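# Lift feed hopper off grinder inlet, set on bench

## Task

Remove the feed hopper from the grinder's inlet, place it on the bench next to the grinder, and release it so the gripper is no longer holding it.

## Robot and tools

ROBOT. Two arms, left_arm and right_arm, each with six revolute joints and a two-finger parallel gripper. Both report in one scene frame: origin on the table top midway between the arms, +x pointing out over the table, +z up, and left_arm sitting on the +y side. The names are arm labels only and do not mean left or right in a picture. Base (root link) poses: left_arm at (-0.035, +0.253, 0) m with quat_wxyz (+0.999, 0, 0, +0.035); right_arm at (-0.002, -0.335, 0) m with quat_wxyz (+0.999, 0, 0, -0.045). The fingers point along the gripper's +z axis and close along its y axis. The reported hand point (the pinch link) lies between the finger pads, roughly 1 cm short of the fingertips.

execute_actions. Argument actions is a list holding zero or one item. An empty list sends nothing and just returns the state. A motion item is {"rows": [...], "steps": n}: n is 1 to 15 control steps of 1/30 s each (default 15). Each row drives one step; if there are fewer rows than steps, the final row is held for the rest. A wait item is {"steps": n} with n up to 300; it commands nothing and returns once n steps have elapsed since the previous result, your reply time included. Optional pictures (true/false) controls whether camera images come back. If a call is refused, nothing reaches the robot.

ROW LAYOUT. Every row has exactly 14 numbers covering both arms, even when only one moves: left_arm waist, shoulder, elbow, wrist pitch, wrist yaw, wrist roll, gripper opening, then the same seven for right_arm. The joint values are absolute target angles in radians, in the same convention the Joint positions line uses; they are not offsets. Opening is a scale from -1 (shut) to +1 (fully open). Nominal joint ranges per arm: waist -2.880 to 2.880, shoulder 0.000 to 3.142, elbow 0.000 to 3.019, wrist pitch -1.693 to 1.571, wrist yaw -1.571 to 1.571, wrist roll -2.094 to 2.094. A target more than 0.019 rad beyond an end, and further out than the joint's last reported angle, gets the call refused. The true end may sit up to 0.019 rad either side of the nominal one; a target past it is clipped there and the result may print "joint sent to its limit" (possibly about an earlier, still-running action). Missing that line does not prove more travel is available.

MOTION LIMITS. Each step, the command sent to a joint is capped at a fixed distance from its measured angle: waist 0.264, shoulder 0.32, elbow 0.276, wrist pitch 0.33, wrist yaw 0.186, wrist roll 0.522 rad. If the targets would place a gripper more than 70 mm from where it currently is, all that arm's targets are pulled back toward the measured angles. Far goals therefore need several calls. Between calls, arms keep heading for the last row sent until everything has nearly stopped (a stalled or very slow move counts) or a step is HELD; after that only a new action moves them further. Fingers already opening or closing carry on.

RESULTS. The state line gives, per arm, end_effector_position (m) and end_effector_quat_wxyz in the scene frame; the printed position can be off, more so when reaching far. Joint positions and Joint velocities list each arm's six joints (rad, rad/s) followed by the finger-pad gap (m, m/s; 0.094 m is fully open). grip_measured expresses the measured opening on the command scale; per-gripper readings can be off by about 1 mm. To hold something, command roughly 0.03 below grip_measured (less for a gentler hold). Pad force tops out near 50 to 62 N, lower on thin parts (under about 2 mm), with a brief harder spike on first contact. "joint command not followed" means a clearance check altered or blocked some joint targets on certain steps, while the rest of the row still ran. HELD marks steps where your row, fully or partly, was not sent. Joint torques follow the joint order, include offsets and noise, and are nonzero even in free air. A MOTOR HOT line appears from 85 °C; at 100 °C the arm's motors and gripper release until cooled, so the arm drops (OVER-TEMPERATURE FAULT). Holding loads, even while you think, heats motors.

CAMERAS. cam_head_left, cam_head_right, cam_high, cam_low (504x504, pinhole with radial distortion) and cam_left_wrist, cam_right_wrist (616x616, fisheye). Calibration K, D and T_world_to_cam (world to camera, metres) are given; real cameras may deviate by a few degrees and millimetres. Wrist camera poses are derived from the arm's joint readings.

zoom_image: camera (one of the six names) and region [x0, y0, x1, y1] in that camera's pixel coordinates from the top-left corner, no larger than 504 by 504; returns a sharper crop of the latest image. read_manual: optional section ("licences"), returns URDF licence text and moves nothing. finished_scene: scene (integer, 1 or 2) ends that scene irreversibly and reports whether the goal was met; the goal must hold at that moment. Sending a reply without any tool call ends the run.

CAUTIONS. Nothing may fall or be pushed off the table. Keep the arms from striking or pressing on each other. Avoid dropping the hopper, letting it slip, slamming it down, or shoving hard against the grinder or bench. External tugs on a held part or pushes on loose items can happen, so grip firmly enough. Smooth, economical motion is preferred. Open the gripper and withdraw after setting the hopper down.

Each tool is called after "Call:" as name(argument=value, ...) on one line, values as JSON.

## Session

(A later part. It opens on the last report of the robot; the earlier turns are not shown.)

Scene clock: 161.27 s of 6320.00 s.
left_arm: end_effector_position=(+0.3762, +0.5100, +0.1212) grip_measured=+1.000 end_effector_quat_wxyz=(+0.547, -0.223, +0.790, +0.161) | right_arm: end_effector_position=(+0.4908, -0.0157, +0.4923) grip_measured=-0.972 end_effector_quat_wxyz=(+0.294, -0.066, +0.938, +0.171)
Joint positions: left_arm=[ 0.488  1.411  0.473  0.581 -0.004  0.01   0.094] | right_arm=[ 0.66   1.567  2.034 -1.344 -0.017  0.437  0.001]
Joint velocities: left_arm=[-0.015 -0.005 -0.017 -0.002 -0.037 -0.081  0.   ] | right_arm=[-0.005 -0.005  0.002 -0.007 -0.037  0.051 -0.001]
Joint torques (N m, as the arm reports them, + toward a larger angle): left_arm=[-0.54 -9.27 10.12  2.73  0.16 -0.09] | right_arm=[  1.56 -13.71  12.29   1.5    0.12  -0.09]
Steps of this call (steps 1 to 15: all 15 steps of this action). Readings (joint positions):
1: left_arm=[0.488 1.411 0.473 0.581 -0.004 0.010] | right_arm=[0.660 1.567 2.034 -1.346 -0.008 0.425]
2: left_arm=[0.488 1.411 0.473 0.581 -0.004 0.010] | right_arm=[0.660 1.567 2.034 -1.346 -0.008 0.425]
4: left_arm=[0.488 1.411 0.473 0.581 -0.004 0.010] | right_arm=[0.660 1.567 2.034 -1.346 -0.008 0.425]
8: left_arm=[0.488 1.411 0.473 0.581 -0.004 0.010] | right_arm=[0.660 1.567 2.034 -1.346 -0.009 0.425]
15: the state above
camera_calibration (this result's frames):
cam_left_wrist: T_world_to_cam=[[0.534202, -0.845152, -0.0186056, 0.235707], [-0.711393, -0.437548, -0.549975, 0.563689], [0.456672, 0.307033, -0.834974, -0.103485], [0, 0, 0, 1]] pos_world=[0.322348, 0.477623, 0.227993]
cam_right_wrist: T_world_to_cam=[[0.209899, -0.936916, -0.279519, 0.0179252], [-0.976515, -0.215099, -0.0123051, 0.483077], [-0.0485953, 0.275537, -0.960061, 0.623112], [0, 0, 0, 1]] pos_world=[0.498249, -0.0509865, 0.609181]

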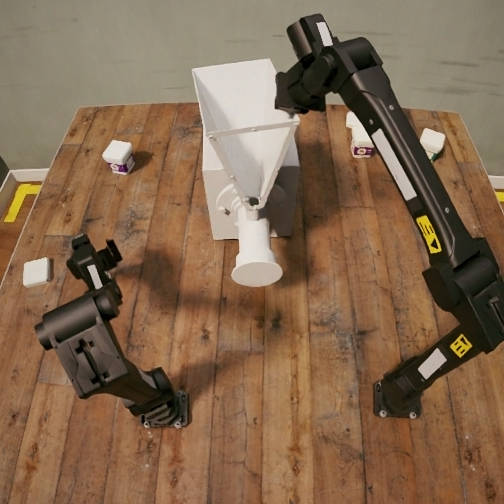

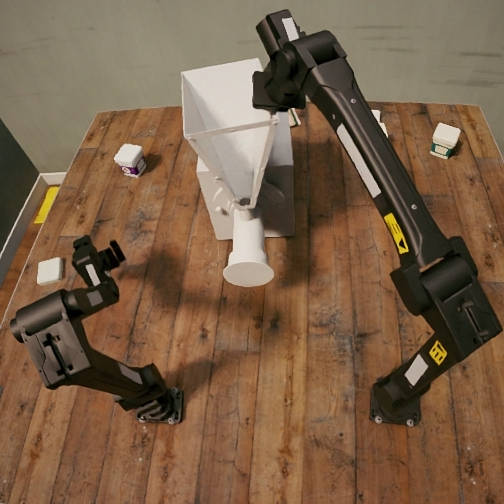

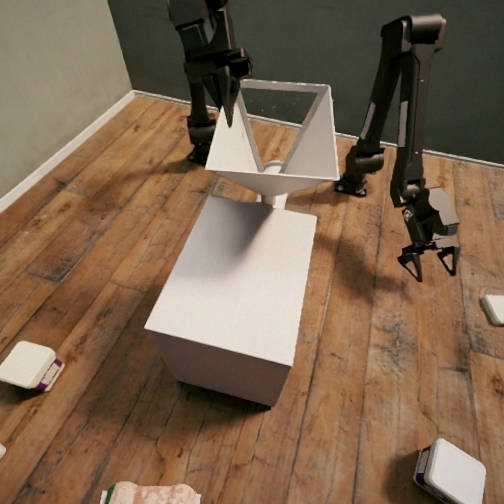

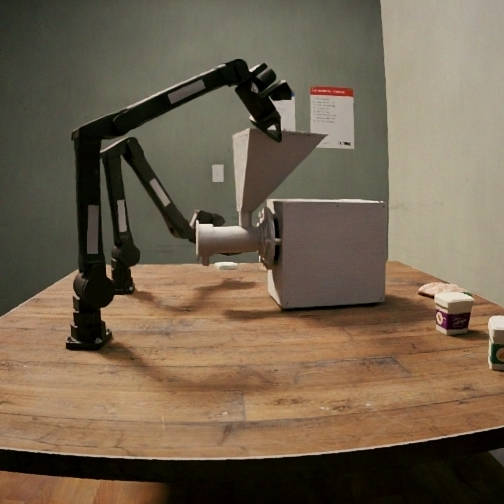

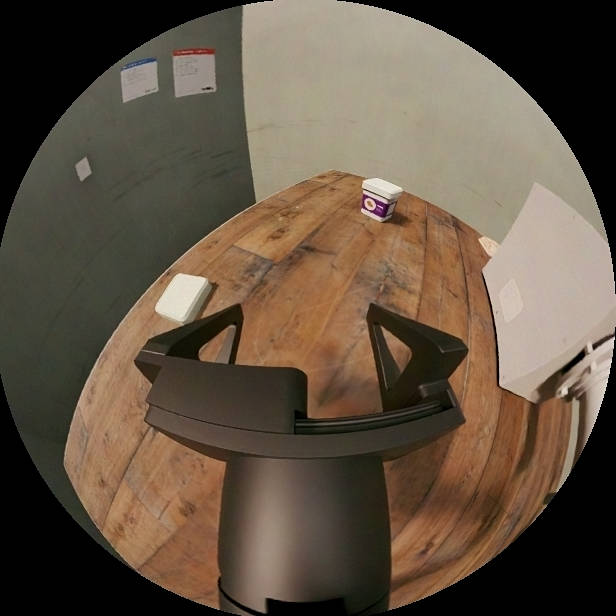

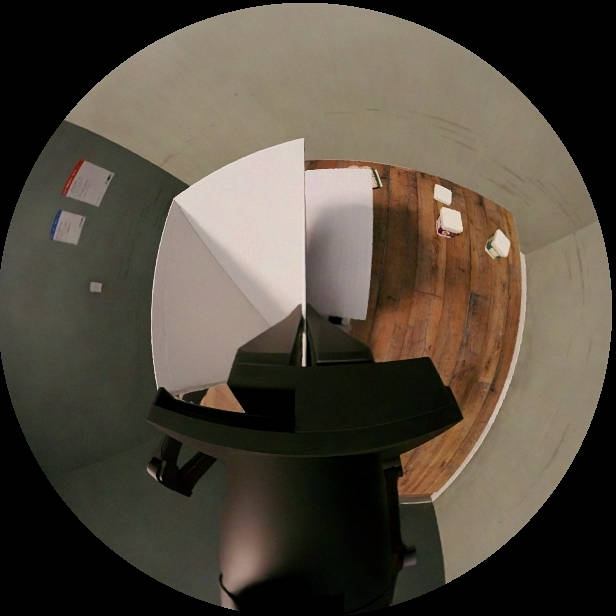

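Call:
execute_actions(actions=[{"rows": [[0.5,1.4,0.5,0.6,0,0,1,0.662,1.562,2.087,-1.346,-0.015,0.437,-1],[0.5,1.4,0.5,0.6,0,0,1,0.662,1.564,2.094,-1.35,-0.015,0.437,-1],[0.5,1.4,0.5,0.6,0,0,1,0.662,1.566,2.1,-1.354,-0.015,0.437,-1],[0.5,1.4,0.5,0.6,0,0,1,0.662,1.568,2.106,-1.358,-0.015,0.437,-1],[0.5,1.4,0.5,0.6,0,0,1,0.662,1.57,2.112,-1.362,-0.015,0.437,-1],[0.5,1.4,0.5,0.6,0,0,1,0.662,1.572,2.118,-1.366,-0.015,0.437,-1],[0.5,1.4,0.5,0.6,0,0,1,0.662,1.574,2.124,-1.37,-0.015,0.437,-1],[0.5,1.4,0.5,0.6,0,0,1,0.662,1.576,2.13,-1.374,-0.015,0.437,-1],[0.5,1.4,0.5,0.6,0,0,1,0.662,1.578,2.136,-1.378,-0.015,0.437,-1],[0.5,1.4,0.5,0.6,0,0,1,0.662,1.58,2.142,-1.382,-0.015,0.437,-1],[0.5,1.4,0.5,0.6,0,0,1,0.662,1.582,2.148,-1.386,-0.015,0.437,-1],[0.5,1.4,0.5,0.6,0,0,1,0.662,1.584,2.154,-1.39,-0.015,0.437,-1],[0.5,1.4,0.5,0.6,0,0,1,0.662,1.586,2.16,-1.394,-0.015,0.437,-1]], "steps": 15}], pictures=false)

Call:
execute_actions(actions=[{"steps": 15}])

Scene clock: 177.87 s of 6320.00 s.
left_arm: end_effector_position=(+0.3762, +0.5100, +0.1212) grip_measured=+1.000 end_effector_quat_wxyz=(+0.547, -0.223, +0.790, +0.161) | right_arm: end_effector_position=(+0.4898, -0.0152, +0.4942) grip_measured=-0.972 end_effector_quat_wxyz=(+0.283, -0.066, +0.942, +0.168)
Joint positions: left_arm=[ 0.488  1.411  0.473  0.581 -0.004  0.01   0.094] | right_arm=[ 0.66   1.588  2.075 -1.389 -0.022  0.439  0.001]
Joint velocities: left_arm=[-0.005 -0.015 -0.002  0.002 -0.007  0.037  0.   ] | right_arm=[-0.005  0.024  0.051 -0.071 -0.022  0.007  0.001]
Joint torques (N m, as the arm reports them, + toward a larger angle): left_arm=[-0.51 -9.36 10.11  2.73  0.17 -0.09] | right_arm=[  0.83 -13.57  14.97   1.35   0.26  -0.03]
Steps of this call (steps 1 to 15: the robot went on to your last target; steps 16 to 90: nothing new was sent; then 13.10 s passed at rest; steps 91 to 105: all 15 steps of this action). Readings (joint positions):
91: left_arm=[0.488 1.411 0.473 0.581 -0.004 0.010] | right_arm=[0.660 1.567 2.034 -1.344 -0.017 0.438]
92: left_arm=[0.488 1.411 0.473 0.581 -0.004 0.010] | right_arm=[0.660 1.567 2.035 -1.344 -0.017 0.438]
94: left_arm=[0.488 1.411 0.473 0.581 -0.004 0.010] | right_arm=[0.660 1.567 2.036 -1.345 -0.018 0.438]
98: left_arm=[0.488 1.411 0.473 0.581 -0.004 0.010] | right_arm=[0.660 1.572 2.046 -1.357 -0.018 0.439]
105: the state above

Scene clock: 178.37 s of 6320.00 s.
left_arm: end_effector_position=(+0.3762, +0.5100, +0.1212) grip_measured=+1.000 end_effector_quat_wxyz=(+0.547, -0.223, +0.790, +0.161) | right_arm: end_effector_position=(+0.4896, -0.0151, +0.4944) grip_measured=-0.972 end_effector_quat_wxyz=(+0.282, -0.066, +0.942, +0.168)
Joint positions: left_arm=[ 0.488  1.411  0.473  0.581 -0.004  0.01   0.094] | right_arm=[ 0.661  1.588  2.077 -1.391 -0.022  0.439  0.001]
Joint velocities: left_arm=[-0.015 -0.005  0.007 -0.002 -0.051 -0.007  0.   ] | right_arm=[-0.005 -0.005  0.012 -0.012 -0.095  0.007 -0.   ]
Joint torques (N m, as the arm reports them, + toward a larger angle): left_arm=[-0.47 -9.33 10.11  2.73  0.17 -0.09] | right_arm=[  0.66 -14.44  15.14   1.2    0.18  -0.01]
Steps of this call (steps 1 to 15: the robot went on to your last target). Readings (joint positions):
1: left_arm=[0.488 1.411 0.473 0.581 -0.004 0.010] | right_arm=[0.661 1.588 2.076 -1.390 -0.022 0.439]
2: left_arm=[0.488 1.411 0.473 0.581 -0.004 0.010] | right_arm=[0.661 1.588 2.077 -1.390 -0.022 0.439]
4: left_arm=[0.488 1.411 0.473 0.581 -0.004 0.010] | right_arm=[0.661 1.588 2.077 -1.391 -0.022 0.439]
8: left_arm=[0.488 1.411 0.473 0.581 -0.004 0.010] | right_arm=[0.661 1.588 2.077 -1.391 -0.022 0.439]
15: the state above
All arms were judged still, so your last target was given up. Only a new action makes them travel on or press farther. Fingers that are still opening or closing keep moving.
camera_calibration (this result's frames):
cam_left_wrist: T_world_to_cam=[[0.534202, -0.845152, -0.0186056, 0.235707], [-0.711393, -0.437548, -0.549975, 0.563689], [0.456672, 0.307033, -0.834974, -0.103485], [0, 0, 0, 1]] pos_world=[0.322348, 0.477623, 0.227993]
cam_right_wrist: T_world_to_cam=[[0.205414, -0.938922, -0.276098, 0.0197985], [-0.976019, -0.217308, 0.0128461, 0.4694], [-0.0720597, 0.266838, -0.961044, 0.636717], [0, 0, 0, 1]] pos_world=[0.499958, -0.0493068, 0.611349]

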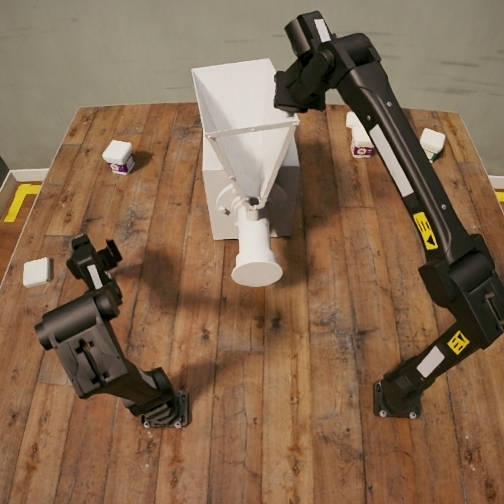

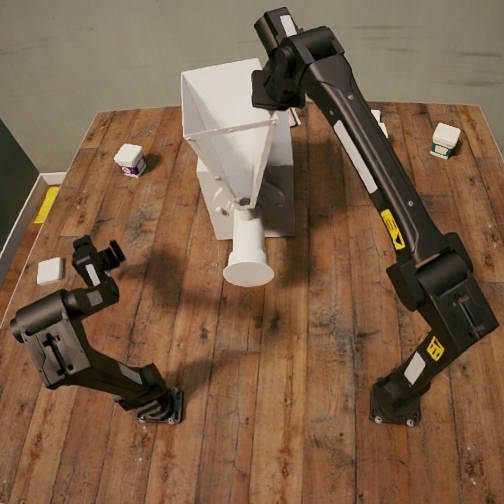

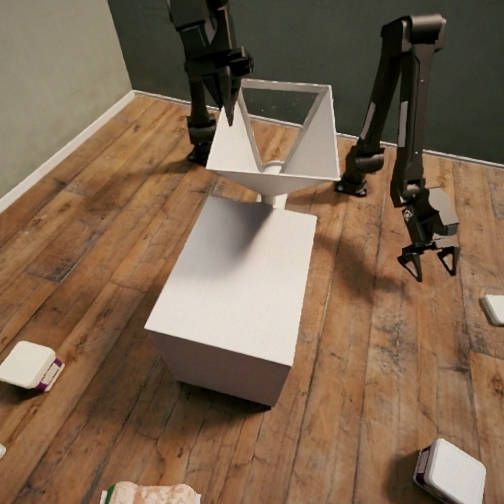

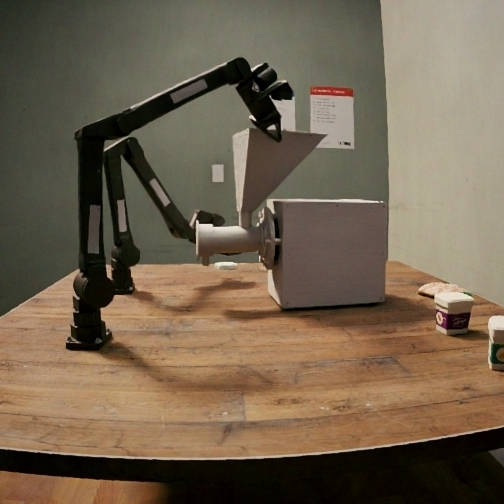

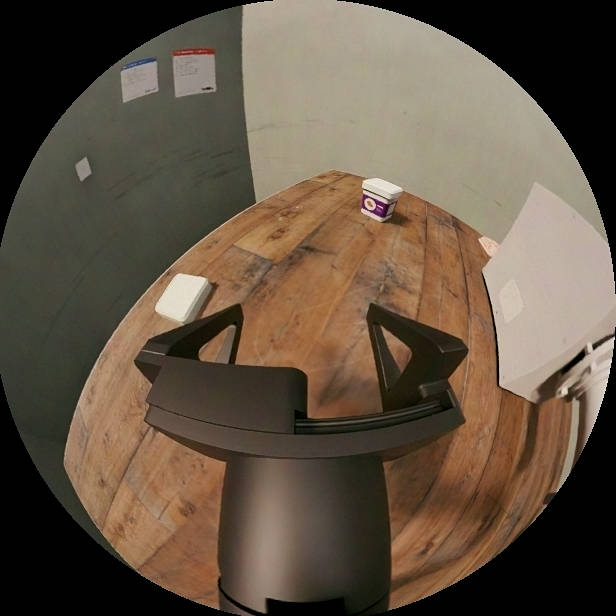

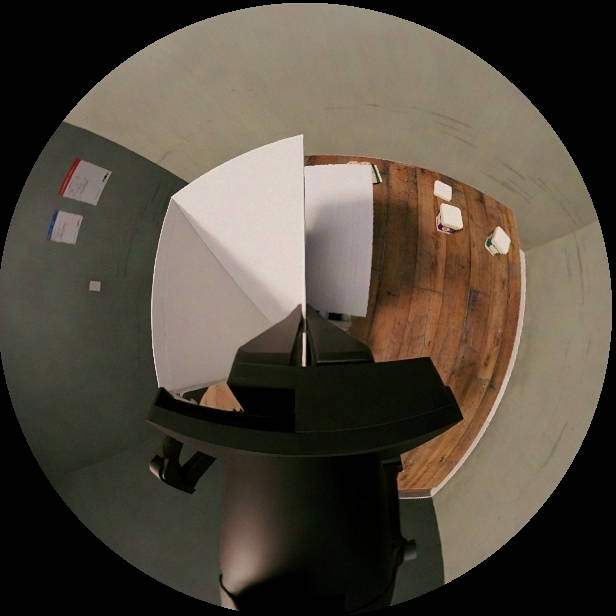

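Call:
execute_actions(actions=[{"rows": [[0.5,1.4,0.5,0.6,0,0,1,0.662,1.586,2.164,-1.392,-0.018,0.437,-1],[0.5,1.4,0.5,0.6,0,0,1,0.662,1.586,2.168,-1.392,-0.018,0.437,-1],[0.5,1.4,0.5,0.6,0,0,1,0.662,1.586,2.172,-1.392,-0.018,0.437,-1],[0.5,1.4,0.5,0.6,0,0,1,0.662,1.586,2.176,-1.392,-0.018,0.437,-1],[0.5,1.4,0.5,0.6,0,0,1,0.662,1.586,2.18,-1.392,-0.018,0.437,-1],[0.5,1.4,0.5,0.6,0,0,1,0.662,1.586,2.184,-1.392,-0.018,0.437,-1],[0.5,1.4,0.5,0.6,0,0,1,0.662,1.586,2.188,-1.392,-0.018,0.437,-1],[0.5,1.4,0.5,0.6,0,0,1,0.662,1.586,2.192,-1.392,-0.018,0.437,-1],[0.5,1.4,0.5,0.6,0,0,1,0.662,1.586,2.196,-1.392,-0.018,0.437,-1],[0.5,1.4,0.5,0.6,0,0,1,0.662,1.586,2.2,-1.392,-0.018,0.437,-1]], "steps": 15}], pictures=false)

Scene clock: 188.43 s of 6320.00 s.
left_arm: end_effector_position=(+0.3762, +0.5100, +0.1212) grip_measured=+1.000 end_effector_quat_wxyz=(+0.547, -0.223, +0.790, +0.161) | right_arm: end_effector_position=(+0.4896, -0.0136, +0.4955) grip_measured=-0.972 end_effector_quat_wxyz=(+0.279, -0.067, +0.943, +0.167)
Joint positions: left_arm=[ 0.488  1.411  0.473  0.581 -0.004  0.01   0.094] | right_arm=[ 0.662  1.598  2.095 -1.406 -0.024  0.438  0.001]
Joint velocities: left_arm=[-0.005  0.015 -0.022 -0.002 -0.007 -0.037  0.   ] | right_arm=[-0.005  0.005  0.002 -0.002  0.007 -0.066  0.   ]
Joint torques (N m, as the arm reports them, + toward a larger angle): left_arm=[-0.47 -9.29 10.11  2.72  0.16 -0.09] | right_arm=[  0.46 -15.29  16.71   1.98   0.17   0.  ]
Steps of this call (steps 1 to 90: nothing new was sent; then 6.57 s passed at rest; steps 91 to 105: all 15 steps of this action). Readings (joint positions):
91: left_arm=[0.488 1.411 0.473 0.581 -0.004 0.010] | right_arm=[0.661 1.588 2.077 -1.391 -0.023 0.439]
92: left_arm=[0.488 1.411 0.473 0.581 -0.004 0.010] | right_arm=[0.661 1.589 2.078 -1.391 -0.023 0.439]
94: left_arm=[0.488 1.411 0.473 0.581 -0.004 0.010] | right_arm=[0.661 1.590 2.081 -1.394 -0.024 0.439]
98: left_arm=[0.488 1.411 0.473 0.581 -0.004 0.010] | right_arm=[0.661 1.594 2.088 -1.400 -0.024 0.439]
105: the state above

Call:
execute_actions(actions=[{"rows": [[0.5,1.4,0.5,0.6,0,0,1,0.662,1.585,2.203,-1.39,-0.02,0.437,-1],[0.5,1.4,0.5,0.6,0,0,1,0.662,1.584,2.206,-1.388,-0.02,0.437,-1],[0.5,1.4,0.5,0.6,0,0,1,0.662,1.583,2.209,-1.386,-0.02,0.437,-1],[0.5,1.4,0.5,0.6,0,0,1,0.662,1.582,2.212,-1.384,-0.02,0.437,-1],[0.5,1.4,0.5,0.6,0,0,1,0.662,1.581,2.215,-1.382,-0.02,0.437,-1],[0.5,1.4,0.5,0.6,0,0,1,0.662,1.58,2.218,-1.38,-0.02,0.437,-1],[0.5,1.4,0.5,0.6,0,0,1,0.662,1.579,2.221,-1.378,-0.02,0.437,-1],[0.5,1.4,0.5,0.6,0,0,1,0.662,1.578,2.224,-1.376,-0.02,0.437,-1],[0.5,1.4,0.5,0.6,0,0,1,0.662,1.577,2.227,-1.374,-0.02,0.437,-1],[0.5,1.4,0.5,0.6,0,0,1,0.662,1.576,2.23,-1.372,-0.02,0.437,-1]], "steps": 15}])

Scene clock: 194.70 s of 6320.00 s.
left_arm: end_effector_position=(+0.3762, +0.5100, +0.1212) grip_measured=+1.000 end_effector_quat_wxyz=(+0.547, -0.223, +0.790, +0.161) | right_arm: end_effector_position=(+0.4893, -0.0123, +0.4967) grip_measured=-0.972 end_effector_quat_wxyz=(+0.280, -0.071, +0.943, +0.168)
Joint positions: left_arm=[ 0.488  1.411  0.473  0.581 -0.004  0.01   0.094] | right_arm=[ 0.664  1.599  2.099 -1.406 -0.025  0.434  0.001]
Joint velocities: left_arm=[ 0.005  0.005 -0.027 -0.007 -0.051  0.037  0.   ] | right_arm=[-0.005 -0.005 -0.002 -0.002 -0.051 -0.022  0.   ]
Joint torques (N m, as the arm reports them, + toward a larger angle): left_arm=[-0.55 -9.33 10.11  2.73  0.16 -0.09] | right_arm=[  1.64 -15.84  18.17   2.67   0.12  -0.01]
Steps of this call (steps 1 to 15: the robot went on to your last target; steps 16 to 90: nothing new was sent; then 2.77 s passed at rest; steps 91 to 105: all 15 steps of this action). Readings (joint positions):
91: left_arm=[0.488 1.411 0.473 0.581 -0.004 0.010] | right_arm=[0.662 1.598 2.095 -1.406 -0.024 0.438]
92: left_arm=[0.488 1.411 0.473 0.581 -0.004 0.010] | right_arm=[0.662 1.598 2.095 -1.406 -0.024 0.438]
94: left_arm=[0.488 1.411 0.473 0.581 -0.004 0.010] | right_arm=[0.663 1.598 2.097 -1.406 -0.024 0.437]
98: left_arm=[0.488 1.411 0.473 0.581 -0.004 0.010] | right_arm=[0.664 1.599 2.099 -1.406 -0.025 0.435]
105: the state above
camera_calibration (this result's frames):
cam_left_wrist: T_world_to_cam=[[0.534202, -0.845152, -0.0186056, 0.235707], [-0.711393, -0.437548, -0.549975, 0.563689], [0.456672, 0.307033, -0.834974, -0.103485], [0, 0, 0, 1]] pos_world=[0.322348, 0.477623, 0.227993]
cam_right_wrist: T_world_to_cam=[[0.213362, -0.937864, -0.273658, 0.0179661], [-0.97392, -0.226309, 0.0162599, 0.4668], [-0.0771807, 0.263051, -0.96169, 0.640929], [0, 0, 0, 1]] pos_world=[0.50026, -0.0461067, 0.613701]

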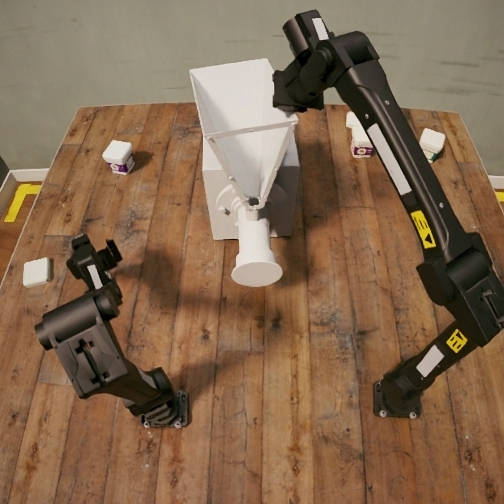

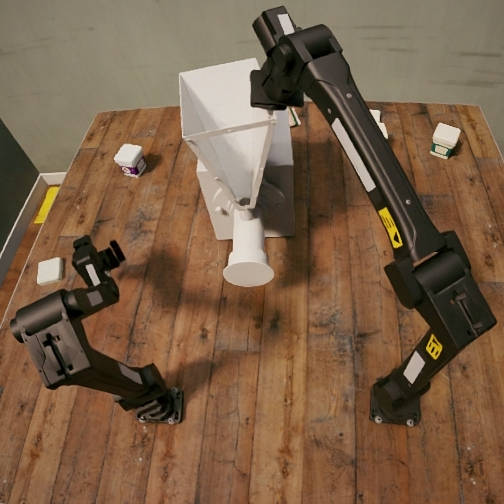

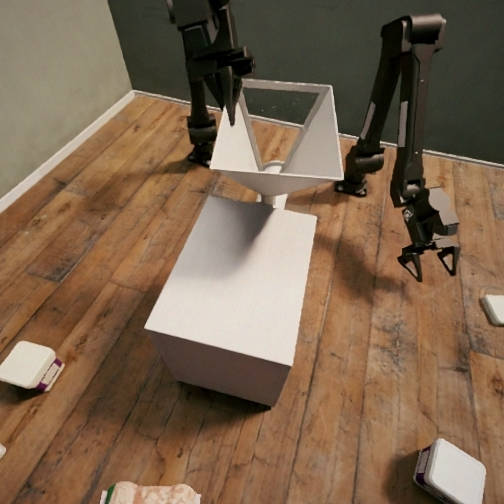

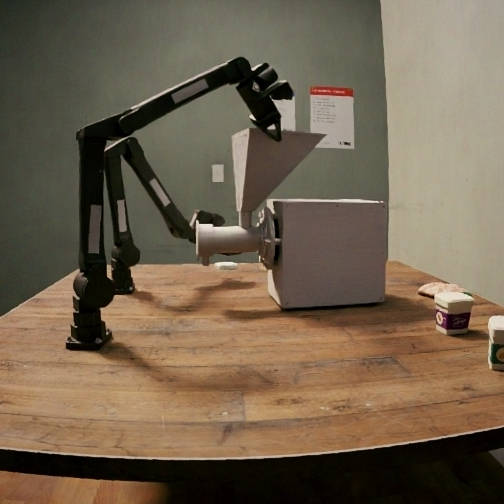

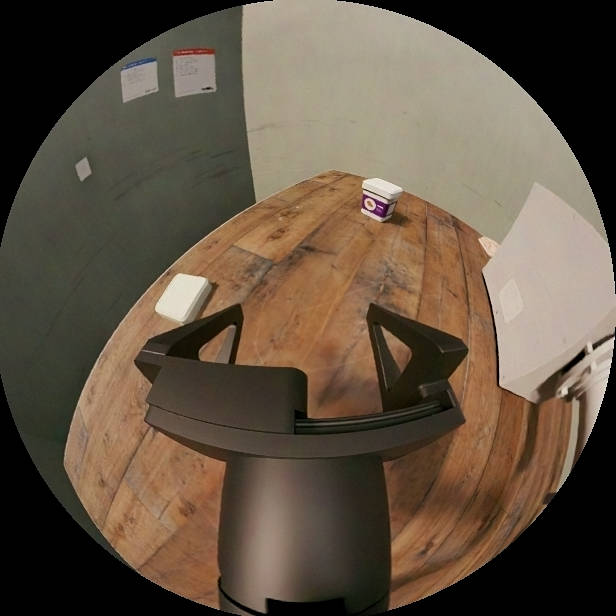

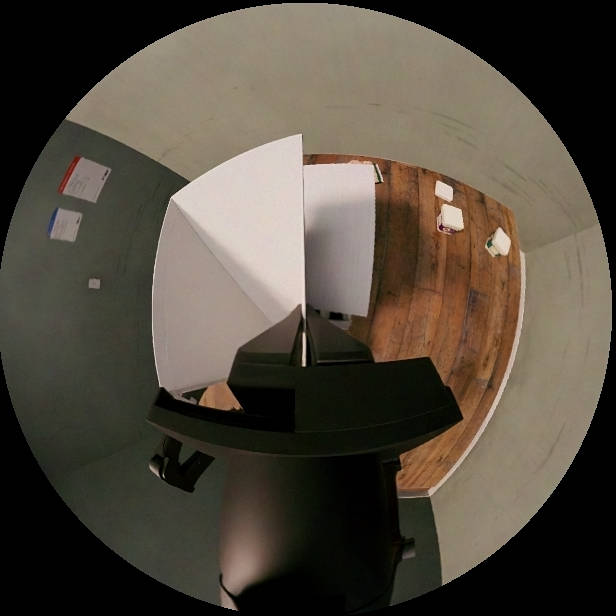

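Call:
execute_actions(actions=[{"rows": [[0.5,1.4,0.5,0.6,0,0,1,0.661,1.576,2.23,-1.372,-0.022,0.442,-1],[0.5,1.4,0.5,0.6,0,0,1,0.66,1.576,2.23,-1.372,-0.024,0.447,-1],[0.5,1.4,0.5,0.6,0,0,1,0.659,1.576,2.23,-1.372,-0.026,0.452,-1],[0.5,1.4,0.5,0.6,0,0,1,0.658,1.576,2.23,-1.372,-0.028,0.457,-1],[0.5,1.4,0.5,0.6,0,0,1,0.657,1.576,2.23,-1.372,-0.03,0.462,-1],[0.5,1.4,0.5,0.6,0,0,1,0.656,1.576,2.23,-1.372,-0.032,0.467,-1],[0.5,1.4,0.5,0.6,0,0,1,0.655,1.576,2.23,-1.372,-0.034,0.472,-1],[0.5,1.4,0.5,0.6,0,0,1,0.654,1.576,2.23,-1.372,-0.036,0.477,-1],[0.5,1.4,0.5,0.6,0,0,1,0.653,1.576,2.23,-1.372,-0.038,0.482,-1],[0.5,1.4,0.5,0.6,0,0,1,0.652,1.576,2.23,-1.372,-0.04,0.487,-1]], "steps": 15}], pictures=false)

Scene clock: 206.80 s of 6320.00 s.
left_arm: end_effector_position=(+0.3762, +0.5100, +0.1212) grip_measured=+1.000 end_effector_quat_wxyz=(+0.547, -0.223, +0.790, +0.161) | right_arm: end_effector_position=(+0.4889, -0.0114, +0.4968) grip_measured=-0.972 end_effector_quat_wxyz=(+0.279, -0.071, +0.942, +0.170)
Joint positions: left_arm=[ 0.488  1.411  0.473  0.581 -0.004  0.01   0.094] | right_arm=[ 0.664  1.599  2.1   -1.406 -0.03   0.435  0.001]
Joint velocities: left_arm=[-0.015 -0.024 -0.007 -0.002 -0.022  0.037  0.   ] | right_arm=[-0.015 -0.005  0.007 -0.002 -0.007  0.007 -0.   ]
Joint torques (N m, as the arm reports them, + toward a larger angle): left_arm=[-0.52 -9.34 10.11  2.74  0.16 -0.09] | right_arm=[  0.   -16.04  17.96   2.34  -0.23   0.56]
Steps of this call (steps 1 to 15: the robot went on to your last target; steps 16 to 90: nothing new was sent; then 8.60 s passed at rest; steps 91 to 105: all 15 steps of this action). Readings (joint positions):
91: left_arm=[0.488 1.411 0.473 0.581 -0.004 0.010] | right_arm=[0.664 1.599 2.099 -1.406 -0.025 0.434]
92: left_arm=[0.488 1.411 0.473 0.581 -0.004 0.010] | right_arm=[0.664 1.599 2.099 -1.406 -0.025 0.434]
94: left_arm=[0.488 1.411 0.473 0.581 -0.004 0.010] | right_arm=[0.664 1.599 2.099 -1.406 -0.027 0.434]
98: left_arm=[0.488 1.411 0.473 0.581 -0.004 0.010] | right_arm=[0.664 1.599 2.100 -1.406 -0.029 0.434]
105: the state above

Call:
execute_actions(actions=[{"rows": [[0.5,1.4,0.5,0.6,0,0,1,0.65,1.576,2.23,-1.372,-0.042,0.487,-1],[0.5,1.4,0.5,0.6,0,0,1,0.648,1.576,2.23,-1.372,-0.043,0.487,-1],[0.5,1.4,0.5,0.6,0,0,1,0.646,1.576,2.23,-1.372,-0.044,0.487,-1],[0.5,1.4,0.5,0.6,0,0,1,0.644,1.576,2.23,-1.372,-0.045,0.487,-1],[0.5,1.4,0.5,0.6,0,0,1,0.642,1.576,2.23,-1.372,-0.046,0.487,-1],[0.5,1.4,0.5,0.6,0,0,1,0.64,1.576,2.23,-1.372,-0.047,0.487,-1],[0.5,1.4,0.5,0.6,0,0,1,0.638,1.576,2.23,-1.372,-0.048,0.487,-1],[0.5,1.4,0.5,0.6,0,0,1,0.636,1.576,2.23,-1.372,-0.049,0.487,-1],[0.5,1.4,0.5,0.6,0,0,1,0.634,1.576,2.23,-1.372,-0.05,0.487,-1]], "steps": 15}], pictures=false)

Scene clock: 215.07 s of 6320.00 s.
left_arm: end_effector_position=(+0.3762, +0.5100, +0.1212) grip_measured=+1.000 end_effector_quat_wxyz=(+0.547, -0.223, +0.790, +0.161) | right_arm: end_effector_position=(+0.4895, -0.0125, +0.4966) grip_measured=-0.972 end_effector_quat_wxyz=(+0.276, -0.070, +0.943, +0.174)
Joint positions: left_arm=[ 0.488  1.411  0.473  0.581 -0.004  0.01   0.094] | right_arm=[ 0.659  1.6    2.1   -1.407 -0.04   0.435  0.001]
Joint velocities: left_arm=[-0.005  0.005 -0.007 -0.007  0.022 -0.007  0.   ] | right_arm=[-0.005 -0.005 -0.007  0.002 -0.037  0.007 -0.001]
Joint torques (N m, as the arm reports them, + toward a larger angle): left_arm=[-0.54 -9.35 10.12  2.73  0.16 -0.09] | right_arm=[ -0.28 -16.08  17.65   2.5   -0.32   0.53]
Steps of this call (steps 1 to 15: the robot went on to your last target; steps 16 to 90: nothing new was sent; then 4.77 s passed at rest; steps 91 to 105: all 15 steps of this action). Readings (joint positions):
91: left_arm=[0.488 1.411 0.473 0.581 -0.004 0.010] | right_arm=[0.664 1.599 2.100 -1.406 -0.031 0.435]
92: left_arm=[0.488 1.411 0.473 0.581 -0.004 0.010] | right_arm=[0.664 1.599 2.100 -1.406 -0.031 0.435]
94: left_arm=[0.488 1.411 0.473 0.581 -0.004 0.010] | right_arm=[0.664 1.599 2.100 -1.406 -0.032 0.435]
98: left_arm=[0.488 1.411 0.473 0.581 -0.004 0.010] | right_arm=[0.661 1.600 2.100 -1.406 -0.037 0.435]
105: the state above

Call:
execute_actions(actions=[{"rows": [[0.5,1.4,0.5,0.6,0,0,1,0.636,1.573,2.23,-1.371,-0.048,0.487,-1],[0.5,1.4,0.5,0.6,0,0,1,0.638,1.57,2.23,-1.37,-0.047,0.487,-1],[0.5,1.4,0.5,0.6,0,0,1,0.64,1.567,2.23,-1.369,-0.046,0.487,-1],[0.5,1.4,0.5,0.6,0,0,1,0.64,1.564,2.23,-1.368,-0.045,0.487,-1],[0.5,1.4,0.5,0.6,0,0,1,0.64,1.561,2.23,-1.367,-0.045,0.487,-1],[0.5,1.4,0.5,0.6,0,0,1,0.64,1.558,2.23,-1.366,-0.045,0.487,-1],[0.5,1.4,0.5,0.6,0,0,1,0.64,1.555,2.23,-1.365,-0.045,0.487,-1],[0.5,1.4,0.5,0.6,0,0,1,0.64,1.552,2.23,-1.364,-0.045,0.487,-1],[0.5,1.4,0.5,0.6,0,0,1,0.64,1.549,2.23,-1.363,-0.045,0.487,-1],[0.5,1.4,0.5,0.6,0,0,1,0.64,1.546,2.23,-1.362,-0.045,0.487,-1]], "steps": 15}], pictures=false)

Scene clock: 227.90 s of 6320.00 s.
left_arm: end_effector_position=(+0.3762, +0.5100, +0.1212) grip_measured=+1.000 end_effector_quat_wxyz=(+0.547, -0.223, +0.790, +0.161) | right_arm: end_effector_position=(+0.4895, -0.0125, +0.4966) grip_measured=-0.972 end_effector_quat_wxyz=(+0.276, -0.070, +0.943, +0.174)
Joint positions: left_arm=[ 0.488  1.411  0.473  0.581 -0.004  0.01   0.094] | right_arm=[ 0.659  1.6    2.1   -1.407 -0.04   0.435  0.001]
Joint velocities: left_arm=[-0.024 -0.015 -0.007 -0.012 -0.022 -0.051  0.   ] | right_arm=[-0.015 -0.005 -0.012  0.007 -0.022 -0.037 -0.001]
Joint torques (N m, as the arm reports them, + toward a larger angle): left_arm=[-0.52 -9.36 10.12  2.72  0.16 -0.09] | right_arm=[ -0.81 -17.68  15.92   2.85  -0.1    0.42]
Steps of this call (steps 1 to 15: the robot went on to your last target; steps 16 to 90: nothing new was sent; then 9.33 s passed at rest; steps 91 to 105: all 15 steps of this action). Readings (joint positions):
91: left_arm=[0.488 1.411 0.473 0.581 -0.004 0.010] | right_arm=[0.659 1.600 2.100 -1.407 -0.040 0.435]
92: left_arm=[0.488 1.411 0.473 0.581 -0.004 0.010] | right_arm=[0.659 1.600 2.100 -1.407 -0.040 0.435]
94: left_arm=[0.488 1.411 0.473 0.581 -0.004 0.010] | right_arm=[0.659 1.600 2.100 -1.407 -0.040 0.435]
98: left_arm=[0.488 1.411 0.473 0.581 -0.004 0.010] | right_arm=[0.659 1.600 2.100 -1.407 -0.040 0.435]
105: the state above

Call:
execute_actions(actions=[])

Call:
zoom_image(camera="cam_low", region=[225, 185, 285, 245])

Call:
zoom_image(camera="cam_head_left", region=[225, 170, 295, 240])

Scene clock: 249.17 s of 6320.00 s.
left_arm: end_effector_position=(+0.3762, +0.5100, +0.1212) grip_measured=+1.000 end_effector_quat_wxyz=(+0.547, -0.223, +0.790, +0.161) | right_arm: end_effector_position=(+0.4895, -0.0125, +0.4966) grip_measured=-0.972 end_effector_quat_wxyz=(+0.276, -0.070, +0.943, +0.174)
Joint positions: left_arm=[ 0.488  1.411  0.473  0.581 -0.004  0.01   0.094] | right_arm=[ 0.659  1.6    2.1   -1.407 -0.04   0.435  0.001]
Joint velocities: left_arm=[ 0.005 -0.005 -0.012  0.002  0.051 -0.037  0.   ] | right_arm=[-0.015 -0.005 -0.017  0.002  0.007  0.022 -0.001]
Joint torques (N m, as the arm reports them, + toward a larger angle): left_arm=[-0.5  -9.37 10.11  2.74  0.17 -0.09] | right_arm=[ -1.09 -17.71  16.19   2.61  -0.12   0.4 ]
Steps of this call (steps 1 to 15: the robot went on to your last target; steps 16 to 90: nothing new was sent; then 18.27 s passed at rest). Readings (joint positions):
1: left_arm=[0.488 1.411 0.473 0.581 -0.004 0.010] | right_arm=[0.659 1.600 2.100 -1.407 -0.040 0.435]
2: left_arm=[0.488 1.411 0.473 0.581 -0.004 0.010] | right_arm=[0.659 1.600 2.100 -1.407 -0.040 0.435]
4: left_arm=[0.488 1.411 0.473 0.581 -0.004 0.010] | right_arm=[0.659 1.600 2.100 -1.407 -0.040 0.435]
8: left_arm=[0.488 1.411 0.473 0.581 -0.004 0.010] | right_arm=[0.659 1.600 2.100 -1.407 -0.040 0.435]
90: the state above
All arms were judged still, so your last target was given up. Only a new action makes them travel on or press farther. Fingers that are still opening or closing keep moving.
camera_calibration (this result's frames):
cam_left_wrist: T_world_to_cam=[[0.534202, -0.845152, -0.0186056, 0.235707], [-0.711393, -0.437548, -0.549975, 0.563689], [0.456672, 0.307033, -0.834974, -0.103485], [0, 0, 0, 1]] pos_world=[0.322348, 0.477623, 0.227993]
cam_right_wrist: T_world_to_cam=[[0.214428, -0.934126, -0.285358, 0.0231038], [-0.972977, -0.229903, 0.0214651, 0.463891], [-0.0856558, 0.273044, -0.958181, 0.643408], [0, 0, 0, 1]] pos_world=[0.501513, -0.0474469, 0.613136]

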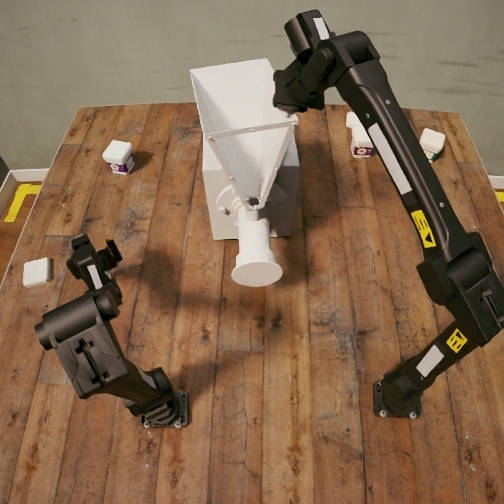

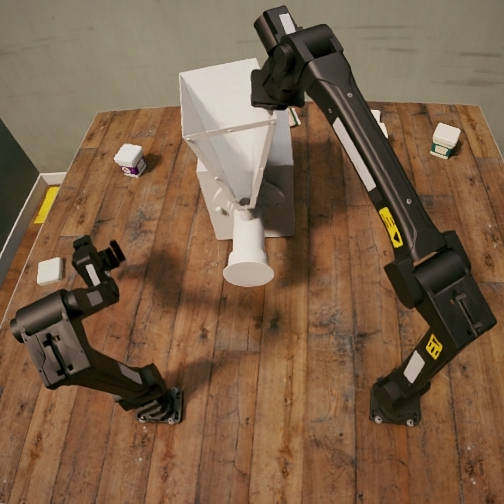

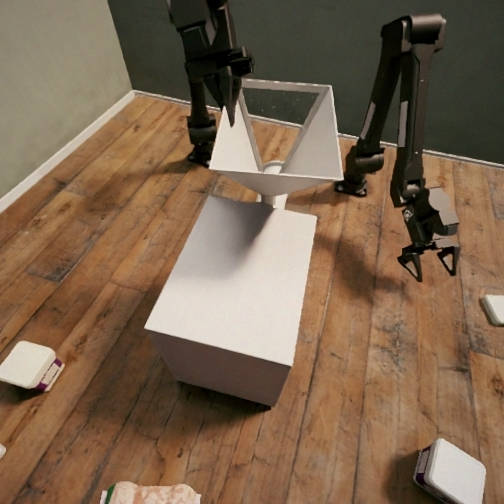

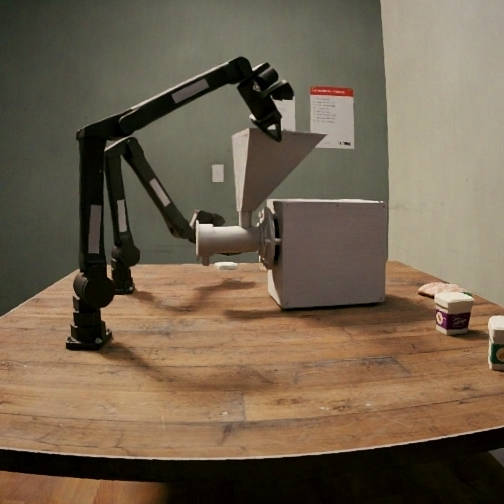

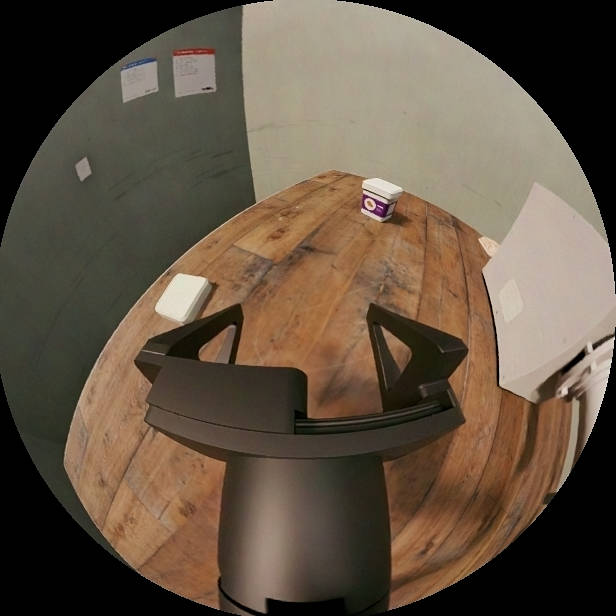

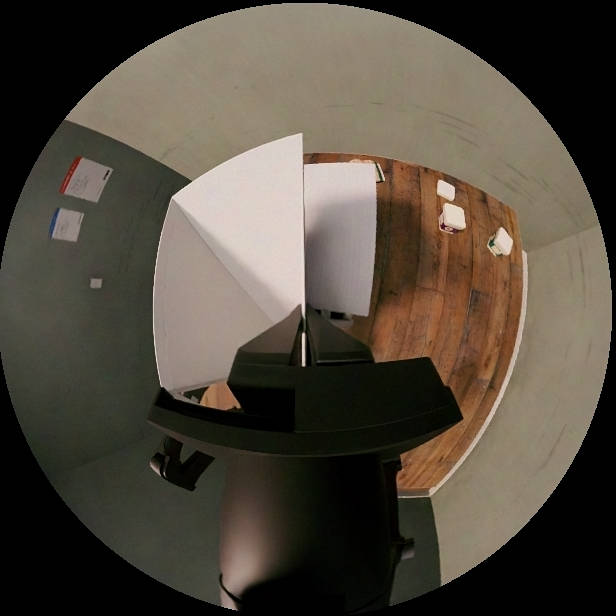

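Region (225, 185, 285, 245) of cam_low's 504x504 image, scaled by 8.400, with more detail than that image has.

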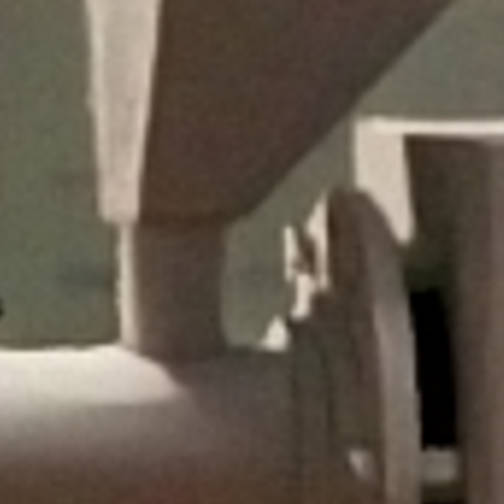

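Region (225, 170, 295, 240) of cam_head_left's 504x504 image, scaled by 7.200, with more detail than that image has.

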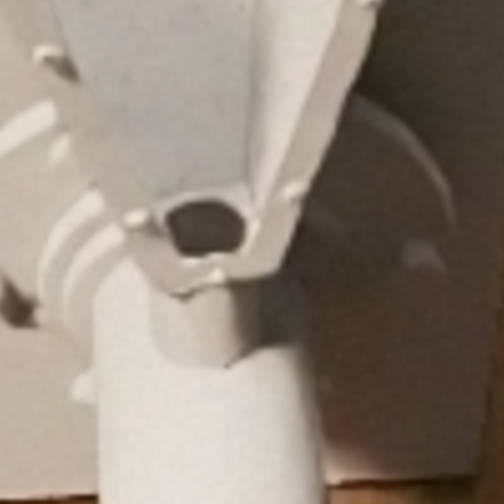

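Call:
execute_actions(actions=[{"rows": [[0.45,1.39,0.7,0.3,-0.02,-0.08,1,0.645,1.555,2.21,-1.37,-0.042,0.48,-1],[0.42,1.38,0.85,0.1,-0.03,-0.14,1,0.648,1.56,2.195,-1.375,-0.04,0.472,-1],[0.39,1.37,1.0,-0.1,-0.04,-0.2,1,0.65,1.565,2.18,-1.38,-0.038,0.465,-1],[0.36,1.36,1.15,-0.3,-0.05,-0.26,1,0.652,1.57,2.165,-1.385,-0.036,0.458,-1],[0.33,1.35,1.3,-0.5,-0.06,-0.32,1,0.654,1.575,2.15,-1.39,-0.034,0.45,-1],[0.3,1.34,1.45,-0.7,-0.07,-0.38,1,0.655,1.58,2.14,-1.392,-0.032,0.445,-1],[0.27,1.33,1.58,-0.9,-0.08,-0.43,1,0.655,1.585,2.13,-1.394,-0.03,0.44,-1],[0.24,1.32,1.7,-1.08,-0.09,-0.48,1,0.655,1.585,2.125,-1.394,-0.03,0.44,-1],[0.21,1.31,1.8,-1.25,-0.1,-0.52,1,0.655,1.585,2.125,-1.394,-0.03,0.44,-1],[0.18,1.3,1.9,-1.4,-0.11,-0.56,1,0.655,1.585,2.125,-1.394,-0.03,0.44,-1],[0.15,1.29,1.975,-1.515,-0.125,-0.59,1,0.655,1.585,2.125,-1.394,-0.03,0.44,-1]], "steps": 15}], pictures=false)

Call:
execute_actions(actions=[{"steps": 30}], pictures=false)

Scene clock: 285.33 s of 6320.00 s.
left_arm: end_effector_position=(+0.4919, +0.4329, +0.2279) grip_measured=+1.000 end_effector_quat_wxyz=(+0.454, -0.309, +0.835, +0.034) | right_arm: end_effector_position=(+0.4897, -0.0133, +0.4953) grip_measured=-0.972 end_effector_quat_wxyz=(+0.276, -0.070, +0.943, +0.170)
Joint positions: left_arm=[ 0.226  1.348  0.965 -0.246 -0.108 -0.359  0.094] | right_arm=[ 0.659  1.601  2.099 -1.409 -0.036  0.433  0.001]
Joint velocities: left_arm=[-0.571 -0.151  0.94  -1.673 -0.081 -0.667  0.   ] | right_arm=[ 0.005 -0.015 -0.007  0.002 -0.037  0.007  0.001]
Joint torques (N m, as the arm reports them, + toward a larger angle): left_arm=[ -1.33 -11.9   15.95   1.86  -0.26  -0.08] | right_arm=[  0.89 -14.88  10.91   1.9    0.17   0.07]
Steps of this call (steps 1 to 90: nothing new was sent; then 32.67 s passed at rest; steps 91 to 105: all 15 steps of this action). Readings (joint positions):
91: left_arm=[0.486 1.409 0.488 0.537 -0.009 0.000] | right_arm=[0.659 1.600 2.100 -1.407 -0.040 0.435]
92: left_arm=[0.482 1.408 0.519 0.455 -0.016 -0.015] | right_arm=[0.659 1.600 2.100 -1.407 -0.040 0.435]
94: left_arm=[0.462 1.407 0.597 0.320 -0.031 -0.057] | right_arm=[0.659 1.600 2.100 -1.408 -0.039 0.435]
98: left_arm=[0.389 1.396 0.749 0.100 -0.063 -0.168] | right_arm=[0.659 1.601 2.099 -1.409 -0.036 0.433]
105: the state above

Scene clock: 286.33 s of 6320.00 s.
left_arm: end_effector_position=(+0.3874, +0.3730, +0.5698) grip_measured=+1.000 end_effector_quat_wxyz=(+0.366, -0.385, +0.847, -0.006) | right_arm: end_effector_position=(+0.4897, -0.0133, +0.4953) grip_measured=-0.972 end_effector_quat_wxyz=(+0.276, -0.070, +0.943, +0.170)
Joint positions: left_arm=[ 0.16   1.271  1.944 -1.503 -0.122 -0.576  0.094] | right_arm=[ 0.659  1.601  2.099 -1.409 -0.036  0.433  0.001]
Joint velocities: left_arm=[-0.024 -0.161  0.017 -0.066 -0.022 -0.037  0.   ] | right_arm=[-0.015 -0.005  0.007 -0.002  0.022 -0.007 -0.   ]
Joint torques (N m, as the arm reports them, + toward a larger angle): left_arm=[-2.3  -6.44 12.26  1.17 -0.22 -0.07] | right_arm=[ -0.57 -15.4   10.79   1.91   0.19   0.05]
Steps of this call (steps 1 to 30: the robot went on to your last target). Readings (joint positions):
1: left_arm=[0.208 1.343 0.999 -0.304 -0.110 -0.382] | right_arm=[0.659 1.601 2.099 -1.409 -0.036 0.433]
2: left_arm=[0.193 1.338 1.036 -0.364 -0.112 -0.403] | right_arm=[0.659 1.601 2.099 -1.409 -0.036 0.433]
4: left_arm=[0.173 1.333 1.112 -0.488 -0.114 -0.439] | right_arm=[0.659 1.601 2.099 -1.409 -0.036 0.433]
8: left_arm=[0.160 1.327 1.274 -0.739 -0.116 -0.491] | right_arm=[0.659 1.601 2.099 -1.409 -0.036 0.433]
30: the state above

Now swing the left waist in.

Call:
execute_actions(actions=[{"rows": [[0.12,1.29,1.975,-1.515,-0.125,-0.59,1,0.655,1.585,2.125,-1.394,-0.03,0.44,-1],[0.08,1.29,1.975,-1.515,-0.125,-0.59,1,0.655,1.585,2.125,-1.394,-0.03,0.44,-1],[0.04,1.29,1.975,-1.515,-0.125,-0.59,1,0.655,1.585,2.125,-1.394,-0.03,0.44,-1],[0.0,1.29,1.975,-1.515,-0.125,-0.59,1,0.655,1.585,2.125,-1.394,-0.03,0.44,-1],[-0.04,1.29,1.975,-1.515,-0.125,-0.59,1,0.655,1.585,2.125,-1.394,-0.03,0.44,-1],[-0.08,1.29,1.975,-1.515,-0.125,-0.59,1,0.655,1.585,2.125,-1.394,-0.03,0.44,-1],[-0.12,1.29,1.975,-1.515,-0.125,-0.59,1,0.655,1.585,2.125,-1.394,-0.03,0.44,-1],[-0.16,1.29,1.975,-1.515,-0.125,-0.59,1,0.655,1.585,2.125,-1.394,-0.03,0.44,-1],[-0.2,1.29,1.975,-1.515,-0.125,-0.59,1,0.655,1.585,2.125,-1.394,-0.03,0.44,-1],[-0.24,1.29,1.975,-1.515,-0.125,-0.59,1,0.655,1.585,2.125,-1.394,-0.03,0.44,-1],[-0.27,1.29,1.975,-1.515,-0.125,-0.59,1,0.655,1.585,2.125,-1.394,-0.03,0.44,-1],[-0.3,1.29,1.975,-1.515,-0.125,-0.59,1,0.655,1.585,2.125,-1.394,-0.03,0.44,-1],[-0.325,1.29,1.975,-1.515,-0.125,-0.59,1,0.655,1.585,2.125,-1.394,-0.03,0.44,-1],[-0.345,1.29,1.975,-1.515,-0.125,-0.59,1,0.655,1.585,2.125,-1.394,-0.03,0.44,-1],[-0.36,1.29,1.975,-1.515,-0.125,-0.59,1,0.655,1.585,2.125,-1.394,-0.03,0.44,-1]], "steps": 15}], pictures=false)

Call:
execute_actions(actions=[{"steps": 20}])

Scene clock: 294.43 s of 6320.00 s.
left_arm: end_effector_position=(+0.4010, +0.1552, +0.5610) grip_measured=+1.000 end_effector_quat_wxyz=(+0.343, -0.168, +0.920, -0.091) | right_arm: end_effector_position=(+0.4897, -0.0133, +0.4953) grip_measured=-0.972 end_effector_quat_wxyz=(+0.276, -0.070, +0.943, +0.170)
Joint positions: left_arm=[-0.338  1.291  1.944 -1.506 -0.125 -0.582  0.094] | right_arm=[ 0.659  1.601  2.099 -1.409 -0.036  0.433  0.001]
Joint velocities: left_arm=[-0.659 -0.005  0.017 -0.007  0.051 -0.051  0.   ] | right_arm=[-0.005  0.015 -0.012 -0.022  0.007  0.051  0.   ]
Joint torques (N m, as the arm reports them, + toward a larger angle): left_arm=[-0.69 -8.46 12.45  1.03 -0.06 -0.06] | right_arm=[ -0.09 -15.14  10.63   1.9    0.13   0.01]
Steps of this call (steps 1 to 30: the robot went on to your last target; steps 31 to 90: nothing new was sent; then 4.60 s passed at rest; steps 91 to 105: all 15 steps of this action). Readings (joint positions):
91: left_arm=[0.158 1.287 1.944 -1.506 -0.123 -0.580] | right_arm=[0.659 1.601 2.099 -1.409 -0.036 0.433]
92: left_arm=[0.150 1.287 1.944 -1.506 -0.125 -0.581] | right_arm=[0.659 1.601 2.099 -1.409 -0.036 0.433]
94: left_arm=[0.110 1.287 1.944 -1.506 -0.127 -0.582] | right_arm=[0.659 1.601 2.099 -1.409 -0.036 0.433]
98: left_arm=[-0.063 1.288 1.944 -1.506 -0.127 -0.582] | right_arm=[0.659 1.601 2.099 -1.409 -0.036 0.433]
105: the state above

Scene clock: 295.10 s of 6320.00 s.
left_arm: end_effector_position=(+0.3975, +0.1410, +0.5610) grip_measured=+1.000 end_effector_quat_wxyz=(+0.342, -0.153, +0.922, -0.097) | right_arm: end_effector_position=(+0.4897, -0.0133, +0.4953) grip_measured=-0.972 end_effector_quat_wxyz=(+0.276, -0.070, +0.943, +0.170)
Joint positions: left_arm=[-0.371  1.291  1.944 -1.506 -0.125 -0.582  0.094] | right_arm=[ 0.659  1.601  2.099 -1.409 -0.036  0.433  0.001]
Joint velocities: left_arm=[ 0.005  0.005 -0.002 -0.002  0.037  0.051  0.   ] | right_arm=[ 0.015 -0.005 -0.007 -0.002 -0.007  0.037  0.   ]
Joint torques (N m, as the arm reports them, + toward a larger angle): left_arm=[-0.62 -8.45 12.37  1.01 -0.11 -0.05] | right_arm=[ -0.31 -15.62  10.6    1.83   0.18   0.05]
Steps of this call (steps 1 to 20: the robot went on to your last target). Readings (joint positions):
1: left_arm=[-0.356 1.291 1.944 -1.506 -0.125 -0.582] | right_arm=[0.659 1.601 2.099 -1.409 -0.036 0.433]
2: left_arm=[-0.367 1.291 1.944 -1.506 -0.125 -0.582] | right_arm=[0.659 1.601 2.099 -1.409 -0.036 0.433]
4: left_arm=[-0.372 1.291 1.944 -1.506 -0.125 -0.582] | right_arm=[0.659 1.601 2.099 -1.409 -0.036 0.433]
8: left_arm=[-0.371 1.291 1.944 -1.506 -0.125 -0.582] | right_arm=[0.659 1.601 2.099 -1.409 -0.036 0.433]
20: the state above
camera_calibration (this result's frames):
cam_left_wrist: T_world_to_cam=[[0.216821, -0.937159, 0.273352, -0.104084], [-0.970533, -0.237094, -0.043031, 0.44968], [0.105137, -0.255967, -0.960951, 0.65708], [0, 0, 0, 1]] pos_world=[0.389913, 0.177264, 0.679223]
cam_right_wrist: T_world_to_cam=[[0.21327, -0.936161, -0.279497, 0.0196065], [-0.973191, -0.228775, 0.0236783, 0.462985], [-0.0861086, 0.266954, -0.959855, 0.643435], [0, 0, 0, 1]] pos_world=[0.501797, -0.0474934, 0.612121]

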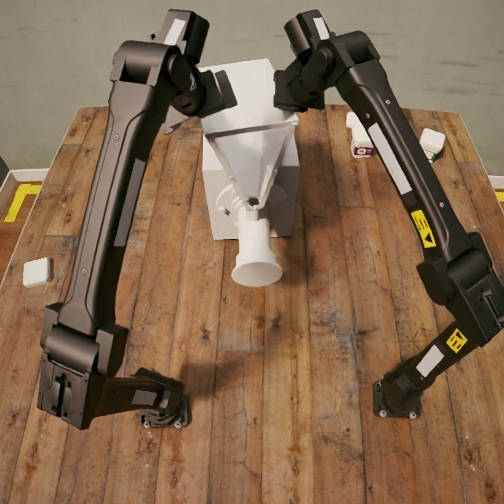

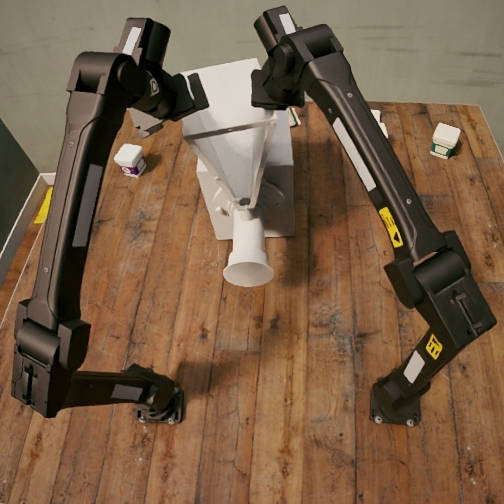

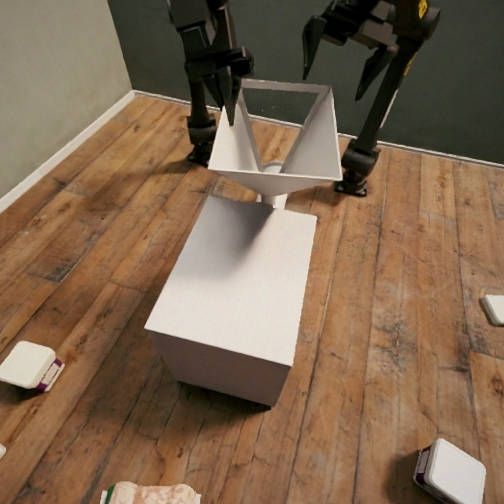

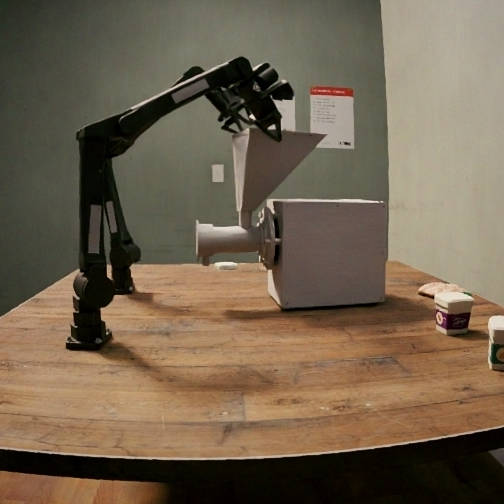

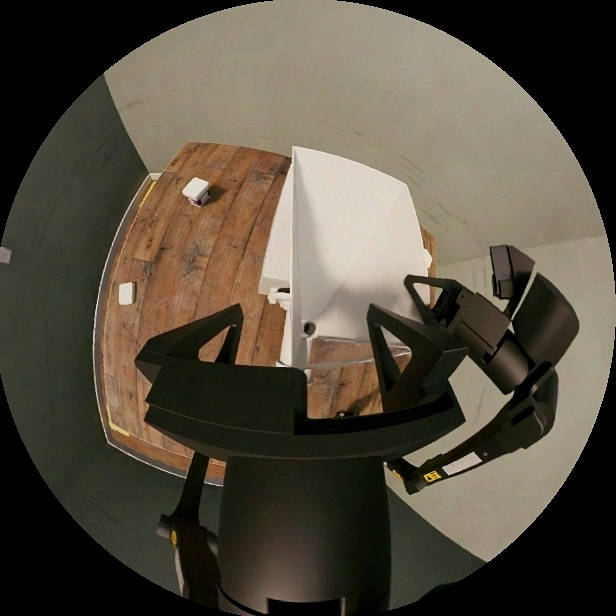

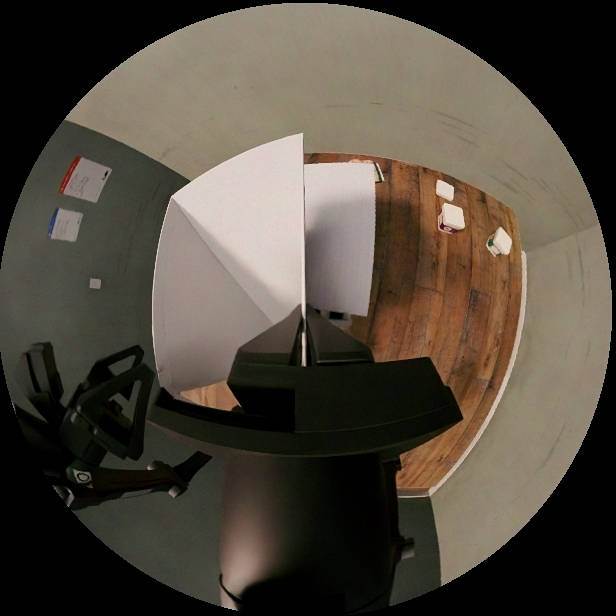

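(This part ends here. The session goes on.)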